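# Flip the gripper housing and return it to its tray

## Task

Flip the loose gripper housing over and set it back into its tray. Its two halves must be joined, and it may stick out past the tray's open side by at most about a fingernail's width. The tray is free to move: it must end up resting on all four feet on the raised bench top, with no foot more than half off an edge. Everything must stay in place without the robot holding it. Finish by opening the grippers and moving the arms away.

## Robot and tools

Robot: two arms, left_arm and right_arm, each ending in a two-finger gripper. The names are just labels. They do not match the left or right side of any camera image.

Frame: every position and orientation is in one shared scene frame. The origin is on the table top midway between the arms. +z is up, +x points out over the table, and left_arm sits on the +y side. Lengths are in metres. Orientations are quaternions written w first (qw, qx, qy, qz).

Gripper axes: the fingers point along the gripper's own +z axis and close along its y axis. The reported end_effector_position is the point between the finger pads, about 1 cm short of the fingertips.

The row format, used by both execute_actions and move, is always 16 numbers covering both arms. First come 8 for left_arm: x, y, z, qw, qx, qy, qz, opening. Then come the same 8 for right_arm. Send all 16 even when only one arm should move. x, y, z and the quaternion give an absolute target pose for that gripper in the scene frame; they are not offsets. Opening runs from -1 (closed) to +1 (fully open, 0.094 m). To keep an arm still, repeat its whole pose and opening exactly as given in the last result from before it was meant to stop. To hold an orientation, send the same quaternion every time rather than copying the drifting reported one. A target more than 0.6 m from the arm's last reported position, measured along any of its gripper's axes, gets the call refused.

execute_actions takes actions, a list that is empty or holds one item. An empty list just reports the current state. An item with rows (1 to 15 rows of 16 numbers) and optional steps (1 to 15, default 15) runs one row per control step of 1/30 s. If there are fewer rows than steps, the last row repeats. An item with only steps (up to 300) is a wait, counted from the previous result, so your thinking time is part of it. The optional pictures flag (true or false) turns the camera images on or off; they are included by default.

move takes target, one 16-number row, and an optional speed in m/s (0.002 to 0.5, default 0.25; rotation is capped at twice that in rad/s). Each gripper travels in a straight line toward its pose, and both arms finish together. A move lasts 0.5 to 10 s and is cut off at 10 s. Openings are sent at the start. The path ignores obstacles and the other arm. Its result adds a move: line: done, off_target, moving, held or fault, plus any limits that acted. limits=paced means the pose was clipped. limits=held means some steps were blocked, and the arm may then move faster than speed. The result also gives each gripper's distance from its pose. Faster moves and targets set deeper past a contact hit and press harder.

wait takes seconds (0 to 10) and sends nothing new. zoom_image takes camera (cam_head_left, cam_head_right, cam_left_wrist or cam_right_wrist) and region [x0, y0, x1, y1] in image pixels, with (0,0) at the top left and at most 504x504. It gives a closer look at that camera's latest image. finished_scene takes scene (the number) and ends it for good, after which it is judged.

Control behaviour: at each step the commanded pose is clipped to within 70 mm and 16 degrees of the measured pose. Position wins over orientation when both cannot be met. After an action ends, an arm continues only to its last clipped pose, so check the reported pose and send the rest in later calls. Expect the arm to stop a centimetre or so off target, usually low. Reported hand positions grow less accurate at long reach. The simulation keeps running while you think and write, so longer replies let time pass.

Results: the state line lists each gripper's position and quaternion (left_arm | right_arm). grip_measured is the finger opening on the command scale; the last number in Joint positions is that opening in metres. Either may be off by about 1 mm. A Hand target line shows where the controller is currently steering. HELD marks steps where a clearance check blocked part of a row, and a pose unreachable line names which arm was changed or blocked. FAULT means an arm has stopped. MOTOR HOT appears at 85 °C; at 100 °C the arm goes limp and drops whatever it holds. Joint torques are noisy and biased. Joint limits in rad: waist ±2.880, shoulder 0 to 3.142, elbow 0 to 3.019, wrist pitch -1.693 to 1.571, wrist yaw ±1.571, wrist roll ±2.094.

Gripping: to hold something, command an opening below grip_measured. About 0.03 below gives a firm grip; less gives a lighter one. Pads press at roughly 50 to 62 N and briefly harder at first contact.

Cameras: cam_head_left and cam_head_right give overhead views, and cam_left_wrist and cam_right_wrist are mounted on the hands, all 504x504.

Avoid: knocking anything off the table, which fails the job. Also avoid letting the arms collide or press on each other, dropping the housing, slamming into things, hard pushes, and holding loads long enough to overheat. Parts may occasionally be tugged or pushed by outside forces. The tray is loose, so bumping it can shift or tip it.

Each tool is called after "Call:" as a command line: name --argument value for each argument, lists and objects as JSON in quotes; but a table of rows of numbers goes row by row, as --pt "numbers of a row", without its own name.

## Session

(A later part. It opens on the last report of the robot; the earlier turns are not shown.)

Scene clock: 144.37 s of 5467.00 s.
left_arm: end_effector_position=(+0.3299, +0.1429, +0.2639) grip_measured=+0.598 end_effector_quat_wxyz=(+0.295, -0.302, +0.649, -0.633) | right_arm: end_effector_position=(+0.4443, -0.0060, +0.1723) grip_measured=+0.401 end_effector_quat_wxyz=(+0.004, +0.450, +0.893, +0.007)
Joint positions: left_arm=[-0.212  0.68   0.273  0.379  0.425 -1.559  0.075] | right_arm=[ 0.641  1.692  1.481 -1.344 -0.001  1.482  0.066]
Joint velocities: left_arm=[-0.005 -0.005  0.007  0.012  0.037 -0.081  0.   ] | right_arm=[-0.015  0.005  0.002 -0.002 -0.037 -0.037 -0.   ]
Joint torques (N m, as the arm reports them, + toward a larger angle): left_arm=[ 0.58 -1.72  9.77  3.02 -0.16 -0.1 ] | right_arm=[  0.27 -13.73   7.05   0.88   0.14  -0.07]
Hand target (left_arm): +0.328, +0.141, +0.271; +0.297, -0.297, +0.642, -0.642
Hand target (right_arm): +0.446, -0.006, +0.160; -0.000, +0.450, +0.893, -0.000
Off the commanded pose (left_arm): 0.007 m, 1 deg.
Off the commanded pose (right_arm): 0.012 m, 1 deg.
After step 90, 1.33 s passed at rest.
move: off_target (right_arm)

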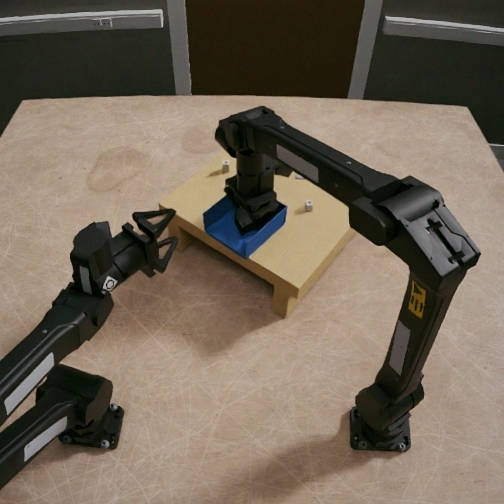

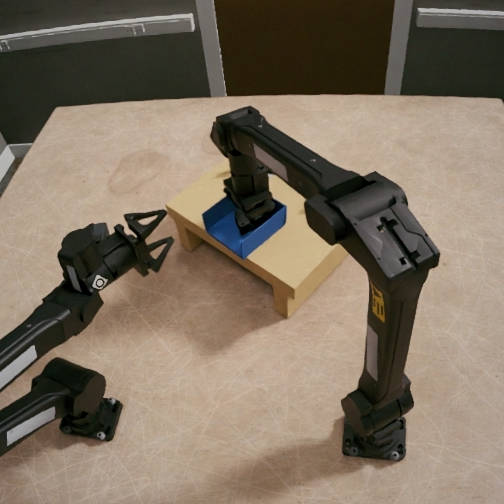

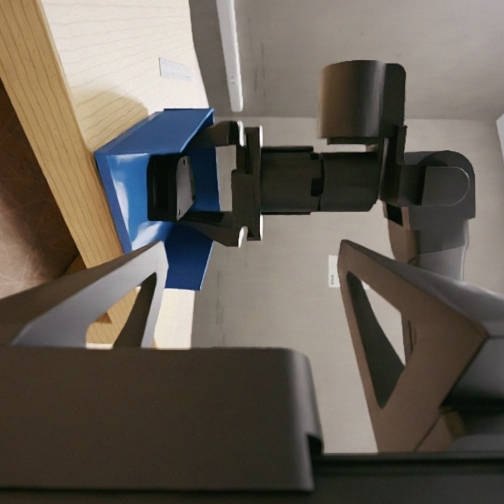

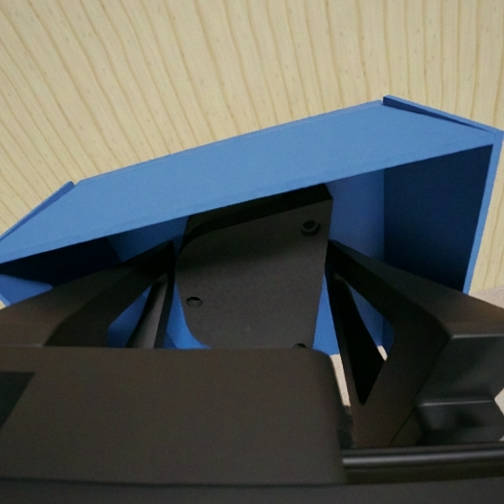

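Call:
move --target '[0.3299,0.1429,0.2639,0.298,-0.298,0.641,-0.641,0.6,0.445,-0.006,0.146,0,0.45,0.893,0,0.35]' --speed 0.02

Scene clock: 148.87 s of 5467.00 s.
left_arm: end_effector_position=(+0.3287, +0.1428, +0.2619) grip_measured=+0.598 end_effector_quat_wxyz=(+0.298, -0.298, +0.645, -0.637) | right_arm: end_effector_position=(+0.4483, -0.0035, +0.1696) grip_measured=+0.351 end_effector_quat_wxyz=(+0.009, +0.450, +0.893, +0.016)
Joint positions: left_arm=[-0.212  0.688  0.26   0.415  0.428 -1.562  0.075] | right_arm=[ 0.641  1.692  1.474 -1.315 -0.001  1.482  0.063]
Joint velocities: left_arm=[-0.005 -0.015 -0.017 -0.002 -0.037 -0.022  0.   ] | right_arm=[ 0.005 -0.015 -0.002  0.012  0.037  0.022  0.001]
Joint torques (N m, as the arm reports them, + toward a larger angle): left_arm=[ 1.48 -0.46  9.85  3.12  0.04 -0.04] | right_arm=[  0.3  -13.03   5.55   1.13   0.14  -0.07]
Hand target (left_arm): +0.330, +0.143, +0.264; +0.298, -0.298, +0.641, -0.641
Hand target (right_arm): +0.445, -0.006, +0.146; -0.000, +0.450, +0.893, -0.000
Off the commanded pose (left_arm): 0.002 m, 1 deg.
Off the commanded pose (right_arm): 0.024 m, 2 deg.
move: off_target (right_arm)

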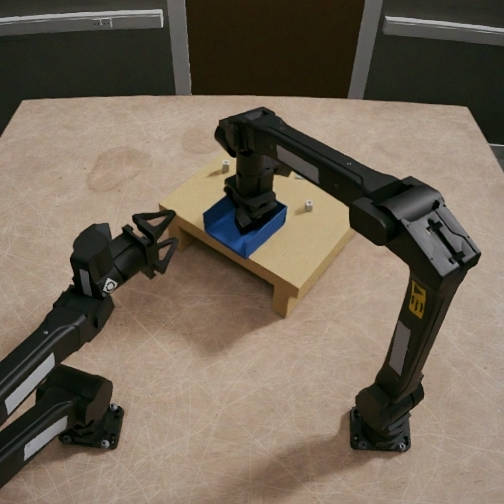

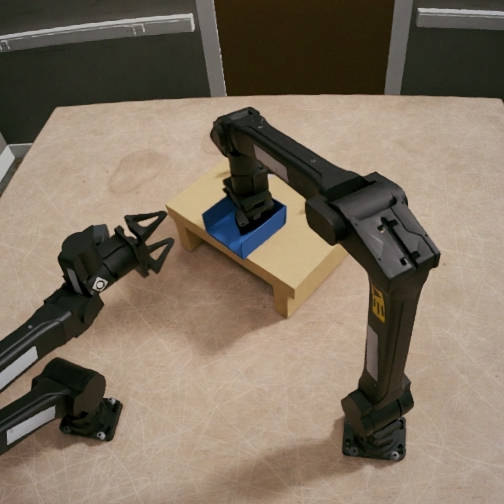

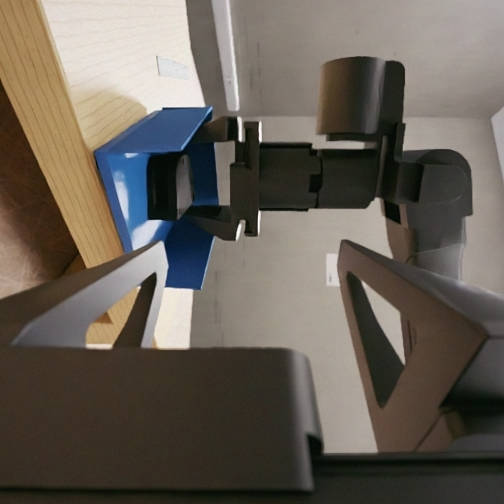

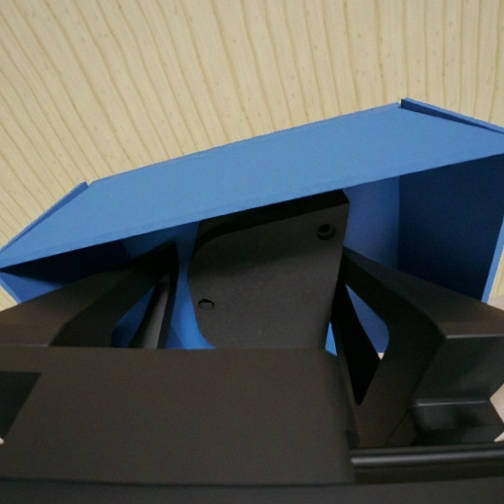

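Call:
move --target '[0.3299,0.1429,0.2639,0.298,-0.298,0.641,-0.641,0.6,0.445,-0.006,0.170,0,0.45,0.893,0,0.05]' --speed 0.02

Call:
move --target '[0.3299,0.1429,0.2639,0.298,-0.298,0.641,-0.641,0.6,0.452,-0.002,0.195,0,0.45,0.893,0,0.05]' --speed 0.02

Call:
zoom_image --camera "cam_left_wrist" --region '[90,100,270,260]'

Scene clock: 153.47 s of 5467.00 s.
left_arm: end_effector_position=(+0.3287, +0.1428, +0.2620) grip_measured=+0.598 end_effector_quat_wxyz=(+0.298, -0.298, +0.645, -0.637) | right_arm: end_effector_position=(+0.4424, -0.0071, +0.1706) grip_measured=+0.087 end_effector_quat_wxyz=(+0.003, +0.450, +0.893, +0.006)
Joint positions: left_arm=[-0.212  0.688  0.26   0.416  0.428 -1.562  0.075] | right_arm=[ 0.641  1.69   1.474 -1.342 -0.001  1.482  0.051]
Joint velocities: left_arm=[ 0.015 -0.015 -0.007 -0.007  0.037  0.022 -0.001] | right_arm=[-0.005  0.015 -0.017  0.012 -0.051  0.051 -0.   ]
Joint torques (N m, as the arm reports them, + toward a larger angle): left_arm=[ 1.44 -0.48  9.81  3.06  0.04 -0.04] | right_arm=[  0.25 -14.     8.74  -0.02   0.13  -0.08]
Hand target (left_arm): +0.330, +0.143, +0.264; +0.298, -0.298, +0.641, -0.641
Hand target (right_arm): +0.445, -0.006, +0.170; -0.000, +0.450, +0.893, +0.000
Off the commanded pose (left_arm): 0.002 m, 1 deg.
Off the commanded pose (right_arm): 0.003 m, 1 deg.
After step 90, 0.43 s passed at rest.
move: done

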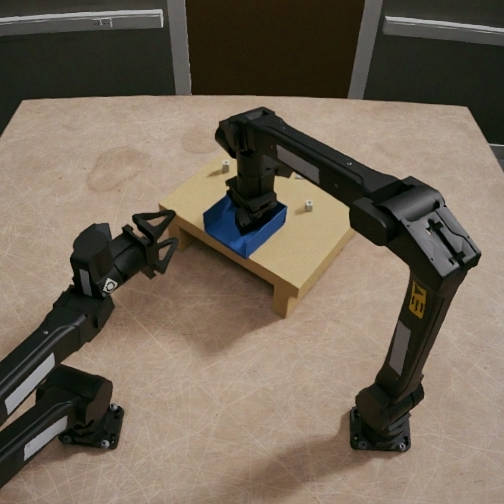

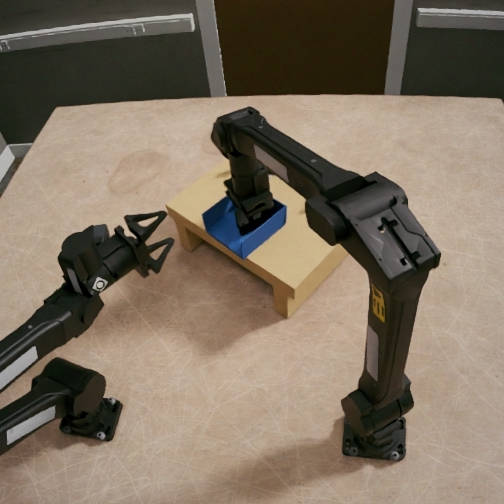

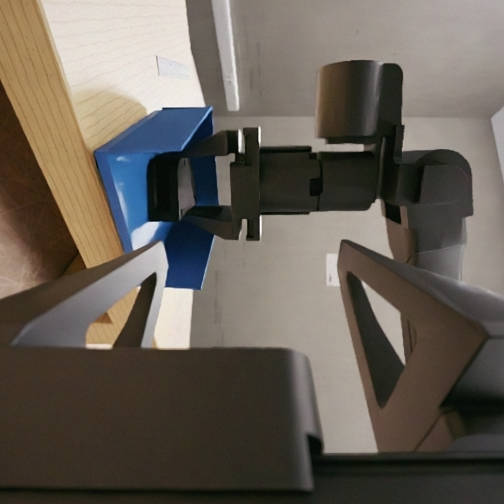

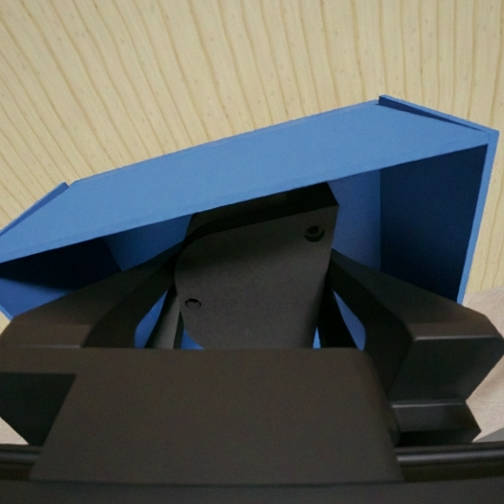

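Scene clock: 155.07 s of 5467.00 s.
left_arm: end_effector_position=(+0.3287, +0.1428, +0.2620) grip_measured=+0.598 end_effector_quat_wxyz=(+0.298, -0.298, +0.645, -0.637) | right_arm: end_effector_position=(+0.4388, -0.0093, +0.1869) grip_measured=+0.087 end_effector_quat_wxyz=(-0.005, +0.450, +0.893, -0.007)
Joint positions: left_arm=[-0.212  0.688  0.26   0.416  0.428 -1.562  0.075] | right_arm=[ 0.641  1.69   1.517 -1.415 -0.001  1.482  0.051]
Joint velocities: left_arm=[-0.015 -0.005  0.012  0.002 -0.037  0.037  0.   ] | right_arm=[-0.005  0.005 -0.017  0.002 -0.022 -0.037 -0.   ]
Joint torques (N m, as the arm reports them, + toward a larger angle): left_arm=[ 1.47 -0.5   9.86  3.09  0.04 -0.06] | right_arm=[  0.21 -13.87  11.09   0.22   0.14  -0.08]
Hand target (left_arm): +0.330, +0.143, +0.264; +0.298, -0.298, +0.641, -0.641
Hand target (right_arm): +0.451, -0.003, +0.195; +0.000, +0.450, +0.893, +0.000
Off the commanded pose (left_arm): 0.002 m, 1 deg.
Off the commanded pose (right_arm): 0.017 m, 1 deg.
move: off_target (right_arm)

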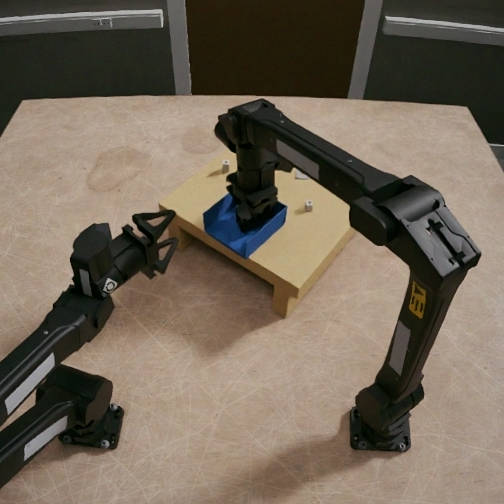

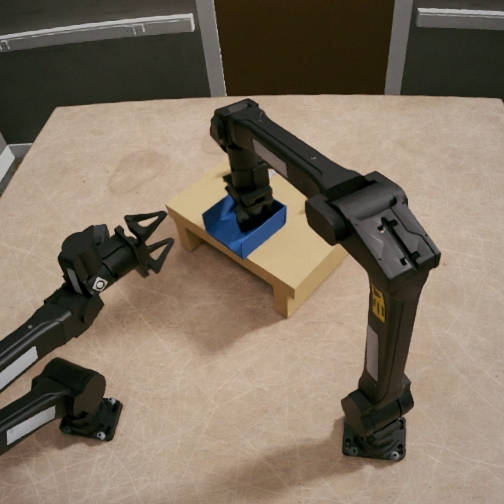

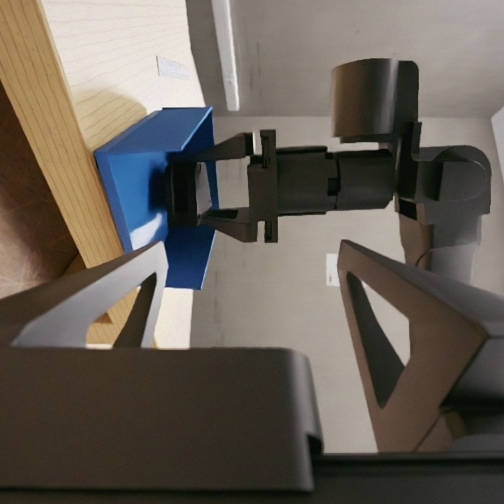

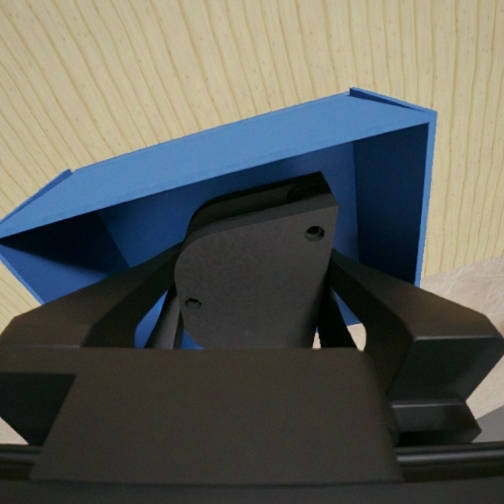

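Region (90, 100, 270, 260) of cam_left_wrist's 504x504 image, scaled by 2.800, with more detail than that image has.

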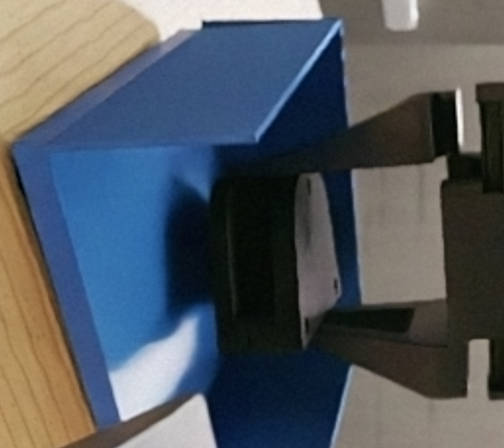

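Call:
move --target '[0.3299,0.1429,0.2639,0.298,-0.298,0.641,-0.641,0.6,0.45,0.0,0.265,0,0.45,0.893,0,0.05]' --speed 0.08

Call:
move --target '[0.3299,0.1429,0.2639,0.298,-0.298,0.641,-0.641,0.6,0.425,0.075,0.268,0,0.342,0.94,0,0.05]' --speed 0.08

Scene clock: 161.03 s of 5467.00 s.
left_arm: end_effector_position=(+0.3287, +0.1428, +0.2620) grip_measured=+0.598 end_effector_quat_wxyz=(+0.298, -0.298, +0.645, -0.637) | right_arm: end_effector_position=(+0.4412, -0.0078, +0.2501) grip_measured=+0.087 end_effector_quat_wxyz=(-0.009, +0.450, +0.893, -0.013)
Joint positions: left_arm=[-0.212  0.688  0.26   0.416  0.428 -1.562  0.075] | right_arm=[ 0.641  1.691  1.684 -1.595 -0.001  1.482  0.051]
Joint velocities: left_arm=[-0.005 -0.005  0.007  0.007  0.022  0.037  0.   ] | right_arm=[-0.005 -0.005 -0.002 -0.022 -0.037 -0.037 -0.   ]
Joint torques (N m, as the arm reports them, + toward a larger angle): left_arm=[ 1.42 -0.5   9.85  3.03  0.04 -0.04] | right_arm=[  0.74 -15.27  11.1   -0.01   0.15  -0.02]
Hand target (left_arm): +0.330, +0.143, +0.264; +0.298, -0.298, +0.641, -0.641
Hand target (right_arm): +0.448, -0.001, +0.265; +0.000, +0.450, +0.893, +0.000
Off the commanded pose (left_arm): 0.002 m, 1 deg.
Off the commanded pose (right_arm): 0.019 m, 2 deg.
After step 90, 1.63 s passed at rest.
move: off_target (right_arm)

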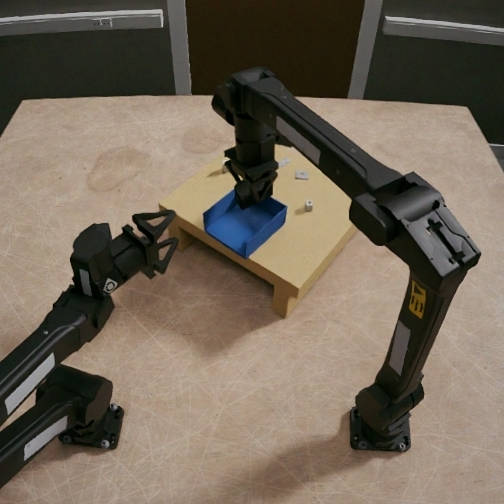

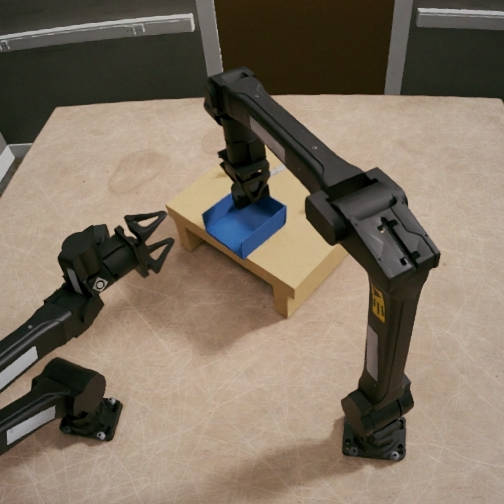

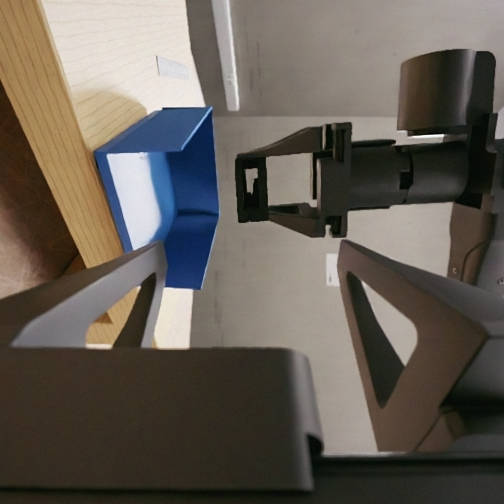

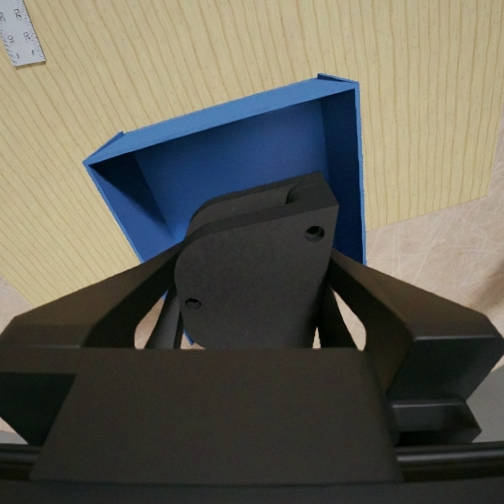

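Scene clock: 162.87 s of 5467.00 s.
left_arm: end_effector_position=(+0.3287, +0.1428, +0.2620) grip_measured=+0.598 end_effector_quat_wxyz=(+0.298, -0.298, +0.645, -0.637) | right_arm: end_effector_position=(+0.4160, +0.0654, +0.2592) grip_measured=+0.087 end_effector_quat_wxyz=(-0.006, +0.349, +0.937, -0.009)
Joint positions: left_arm=[-0.212  0.688  0.26   0.416  0.428 -1.562  0.075] | right_arm=[ 0.784  1.745  1.78  -1.627 -0.001  1.403  0.051]
Joint velocities: left_arm=[-0.005 -0.005 -0.002 -0.007 -0.022 -0.037  0.   ] | right_arm=[-0.005 -0.015 -0.007 -0.007 -0.037 -0.007  0.   ]
Joint torques (N m, as the arm reports them, + toward a larger angle): left_arm=[ 1.28 -0.48  9.82  3.03  0.03 -0.04] | right_arm=[  0.62 -14.69  11.47   0.15   0.02  -0.15]
Hand target (left_arm): +0.330, +0.143, +0.264; +0.298, -0.298, +0.641, -0.641
Hand target (right_arm): +0.424, +0.075, +0.268; -0.002, +0.342, +0.940, +0.001
Off the commanded pose (left_arm): 0.002 m, 1 deg.
Off the commanded pose (right_arm): 0.016 m, 1 deg.
move: off_target (right_arm)

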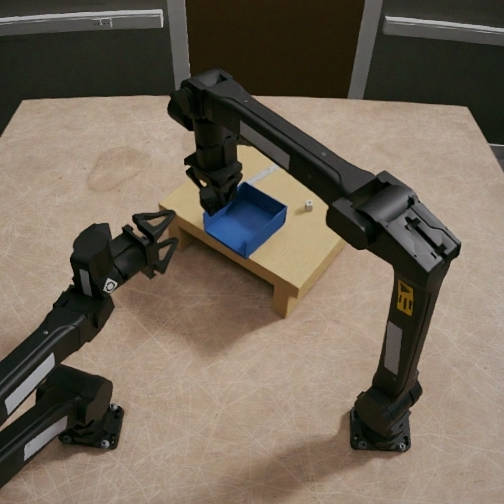

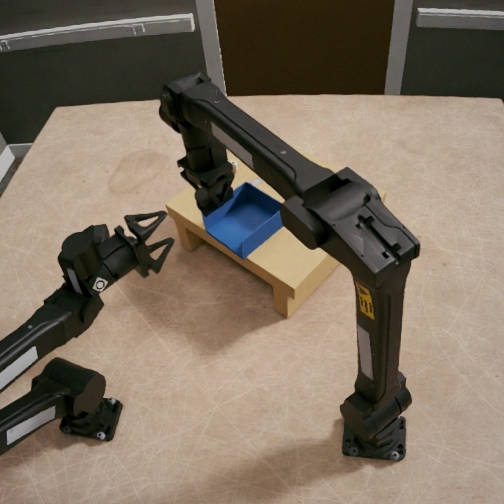

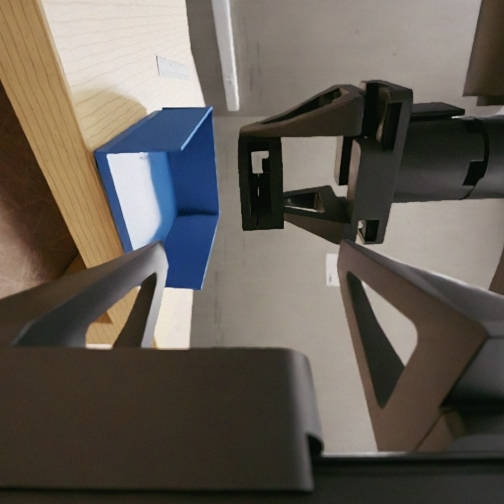

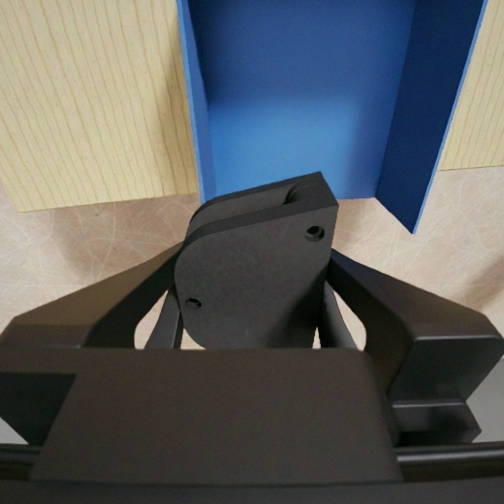

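Call:
move --target '[0.3299,0.1429,0.2639,0.298,-0.298,0.641,-0.641,0.3,0.375,0.11,0.258,0,0.342,0.94,0,0.05]' --speed 0.05

Scene clock: 167.17 s of 5467.00 s.
left_arm: end_effector_position=(+0.3287, +0.1428, +0.2620) grip_measured=+0.302 end_effector_quat_wxyz=(+0.298, -0.298, +0.645, -0.637) | right_arm: end_effector_position=(+0.3766, +0.1093, +0.2537) grip_measured=+0.087 end_effector_quat_wxyz=(-0.004, +0.338, +0.941, -0.008)
Joint positions: left_arm=[-0.212  0.688  0.26   0.416  0.428 -1.562  0.061] | right_arm=[ 0.895  1.745  1.766 -1.61  -0.001  1.492  0.051]
Joint velocities: left_arm=[ 0.005 -0.015  0.002  0.007  0.051 -0.051  0.001] | right_arm=[ 0.005  0.005  0.002  0.002 -0.051  0.007  0.   ]
Joint torques (N m, as the arm reports them, + toward a larger angle): left_arm=[ 1.38 -0.55  9.77  3.09  0.05 -0.05] | right_arm=[  0.26 -17.53   7.23   0.81   0.04   0.05]
Hand target (left_arm): +0.330, +0.143, +0.264; +0.298, -0.298, +0.641, -0.641
Hand target (right_arm): +0.375, +0.110, +0.258; -0.002, +0.342, +0.940, +0.000
Off the commanded pose (left_arm): 0.002 m, 1 deg.
Off the commanded pose (right_arm): 0.005 m, 1 deg.
move: done

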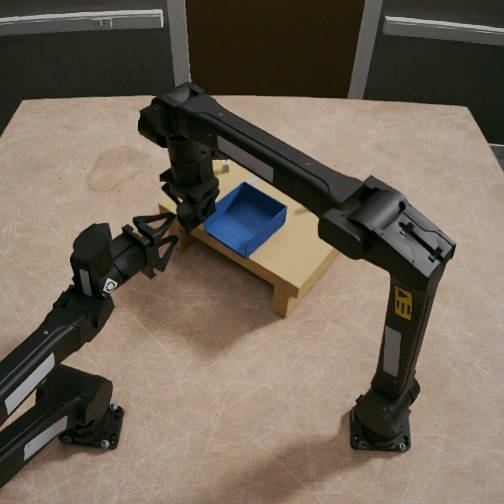

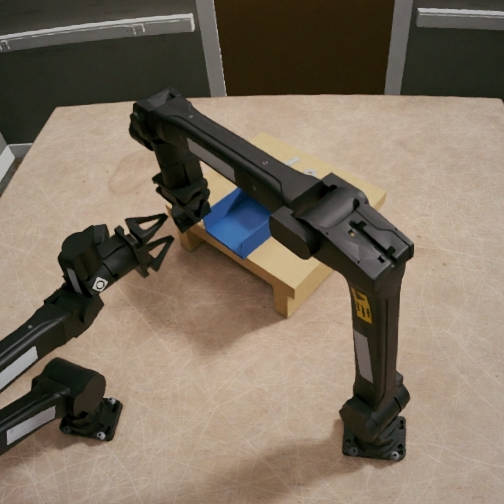

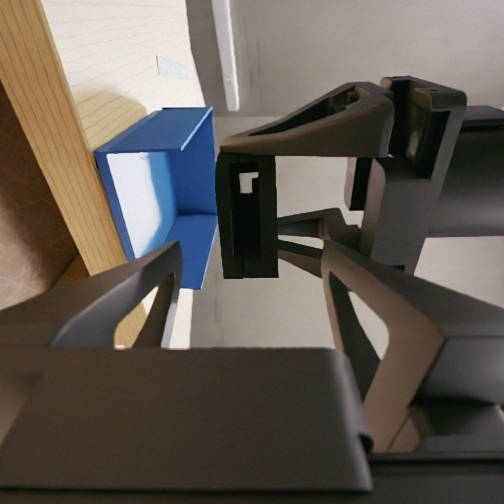

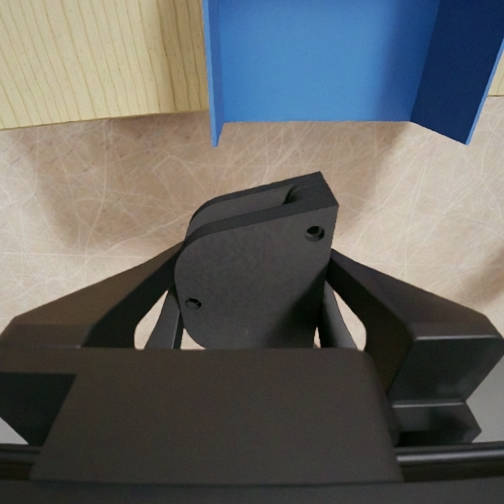

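Call:
move --target '[0.3299,0.1429,0.2639,0.298,-0.298,0.641,-0.641,0.0,0.343,0.137,0.257,0,0.342,0.94,0,0.05]' --speed 0.03

Scene clock: 171.33 s of 5467.00 s.
left_arm: end_effector_position=(+0.3287, +0.1428, +0.2620) grip_measured=+0.002 end_effector_quat_wxyz=(+0.298, -0.298, +0.645, -0.637) | right_arm: end_effector_position=(+0.3456, +0.1357, +0.2517) grip_measured=+0.087 end_effector_quat_wxyz=(-0.004, +0.339, +0.941, -0.009)
Joint positions: left_arm=[-0.212  0.688  0.26   0.416  0.428 -1.562  0.047] | right_arm=[ 0.971  1.743  1.758 -1.606 -0.001  1.571  0.051]
Joint velocities: left_arm=[-0.005  0.005 -0.002 -0.002  0.007 -0.007  0.   ] | right_arm=[-0.015 -0.015 -0.007  0.012 -0.037 -0.037  0.   ]
Joint torques (N m, as the arm reports them, + toward a larger angle): left_arm=[ 1.42 -0.59  9.8   3.05  0.04 -0.03] | right_arm=[  0.31 -17.38   7.23   0.81   0.07   0.03]
Hand target (left_arm): +0.330, +0.143, +0.264; +0.298, -0.298, +0.641, -0.641
Hand target (right_arm): +0.342, +0.137, +0.257; -0.001, +0.342, +0.940, -0.000
Off the commanded pose (left_arm): 0.002 m, 1 deg.
Off the commanded pose (right_arm): 0.006 m, 1 deg.
move: done

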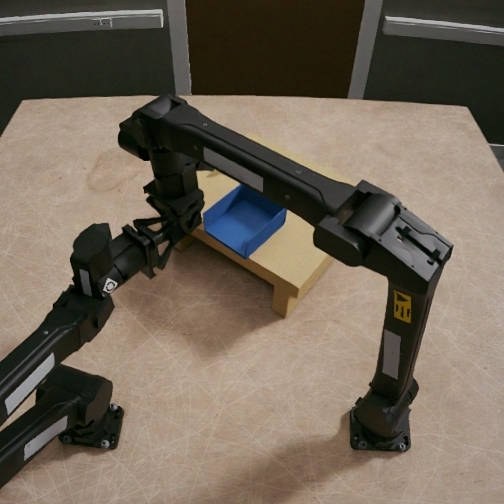

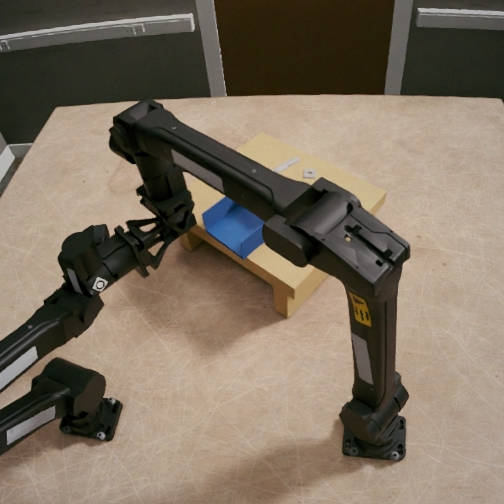

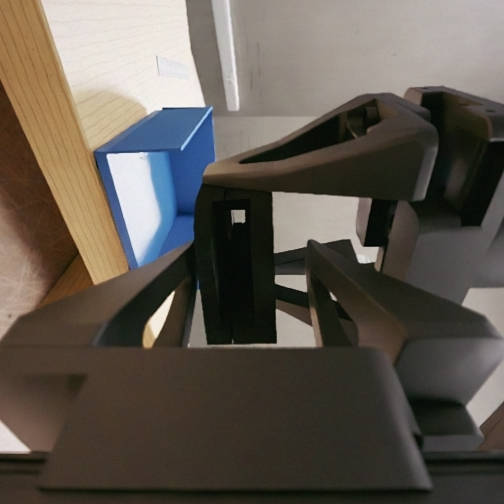

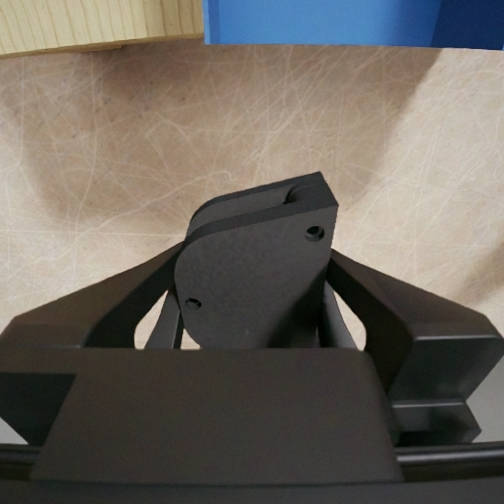

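Call:
move --target '[0.3299,0.1429,0.2565,0.298,-0.298,0.641,-0.641,0.0,0.335,0.144,0.257,0,0.342,0.94,0,0.05]' --speed 0.015

Scene clock: 175.17 s of 5467.00 s.
left_arm: end_effector_position=(+0.3288, +0.1427, +0.2540) grip_measured=+0.002 end_effector_quat_wxyz=(+0.297, -0.299, +0.646, -0.637) | right_arm: end_effector_position=(+0.3382, +0.1417, +0.2517) grip_measured=+0.087 end_effector_quat_wxyz=(-0.004, +0.340, +0.940, -0.009)
Joint positions: left_arm=[-0.212  0.709  0.244  0.452  0.428 -1.562  0.047] | right_arm=[ 0.989  1.743  1.758 -1.606 -0.001  1.591  0.051]
Joint velocities: left_arm=[-0.005  0.005 -0.012  0.012 -0.037 -0.051  0.002] | right_arm=[-0.005 -0.015 -0.032  0.002 -0.037  0.007 -0.001]
Joint torques (N m, as the arm reports them, + toward a larger angle): left_arm=[ 1.3  -0.54  9.77  3.03  0.03 -0.05] | right_arm=[  1.04 -17.56   7.33   0.79   0.13   0.04]
Hand target (left_arm): +0.330, +0.143, +0.256; +0.298, -0.298, +0.641, -0.641
Hand target (right_arm): +0.335, +0.144, +0.257; -0.000, +0.342, +0.940, -0.000
Off the commanded pose (left_arm): 0.003 m, 1 deg.
Off the commanded pose (right_arm): 0.007 m, 1 deg.
move: done

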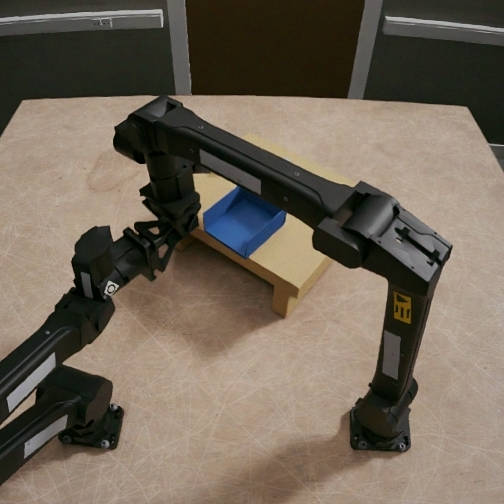

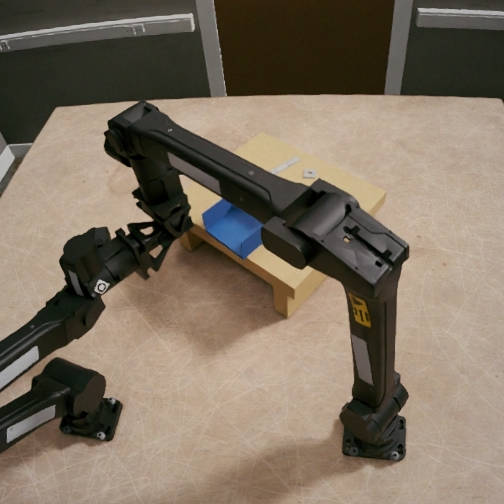

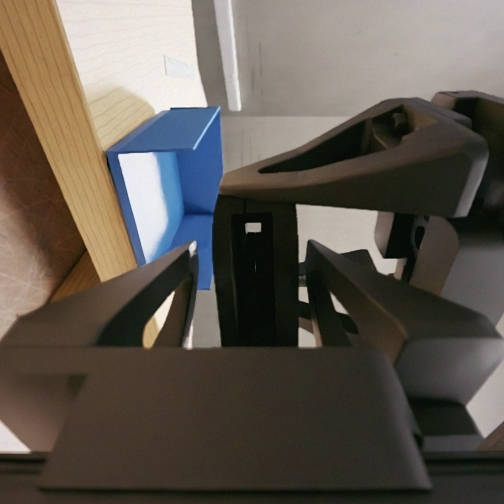

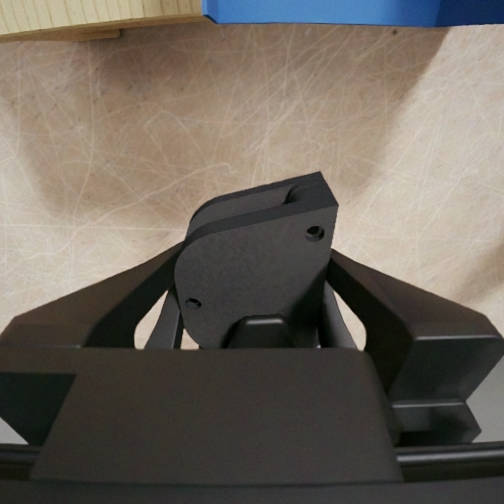

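Good. Close left.

Call:
move --target '[0.3288,0.1427,0.254,0.297,-0.299,0.646,-0.637,-0.46,0.3382,0.1417,0.2517,-0.004,0.34,0.94,-0.009,0.05]' --speed 0.015

Scene clock: 178.80 s of 5467.00 s.
left_arm: end_effector_position=(+0.3287, +0.1429, +0.2560) grip_measured=-0.438 end_effector_quat_wxyz=(+0.294, -0.303, +0.641, -0.641) | right_arm: end_effector_position=(+0.3380, +0.1418, +0.2508) grip_measured=+0.087 end_effector_quat_wxyz=(-0.005, +0.341, +0.940, -0.009)
Joint positions: left_arm=[-0.212  0.707  0.244  0.456  0.427 -1.579  0.026] | right_arm=[ 0.989  1.744  1.756 -1.604 -0.003  1.592  0.051]
Joint velocities: left_arm=[-0.015 -0.005  0.002 -0.017  0.022  0.037  0.001] | right_arm=[-0.015 -0.005  0.012  0.017  0.081 -0.051 -0.001]
Joint torques (N m, as the arm reports them, + toward a larger angle): left_arm=[ 1.22 -0.91  9.63  2.    0.    0.25] | right_arm=[  0.35 -16.18   7.73   0.4    0.12  -0.08]
Hand target (left_arm): +0.329, +0.143, +0.254; +0.297, -0.299, +0.646, -0.637
Hand target (right_arm): +0.338, +0.142, +0.252; -0.004, +0.340, +0.940, -0.009
Off the commanded pose (left_arm): 0.002 m, 1 deg.
Off the commanded pose (right_arm): 0.001 m, 0 deg.
move: done

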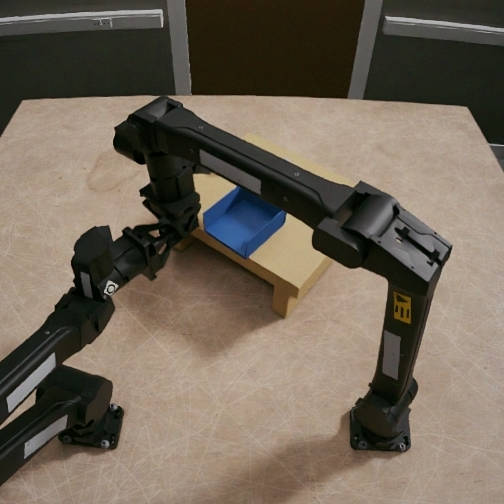

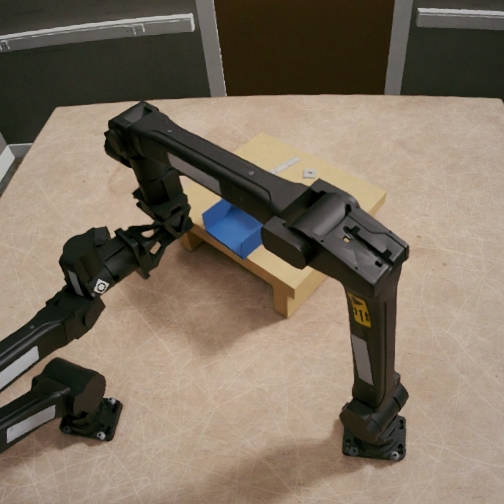

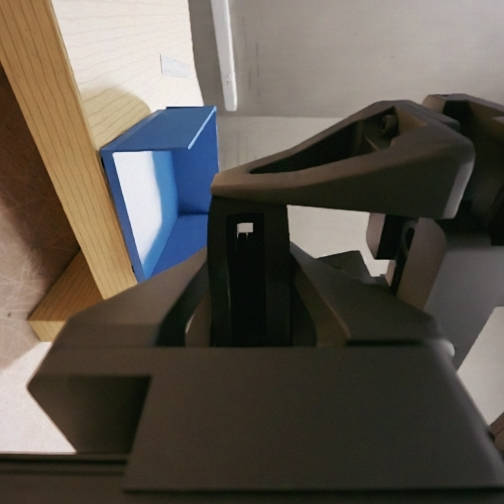

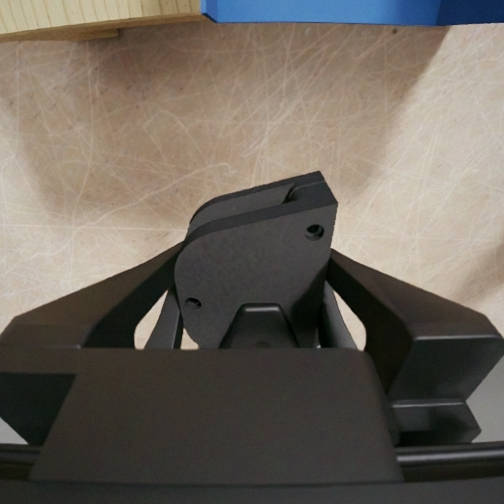

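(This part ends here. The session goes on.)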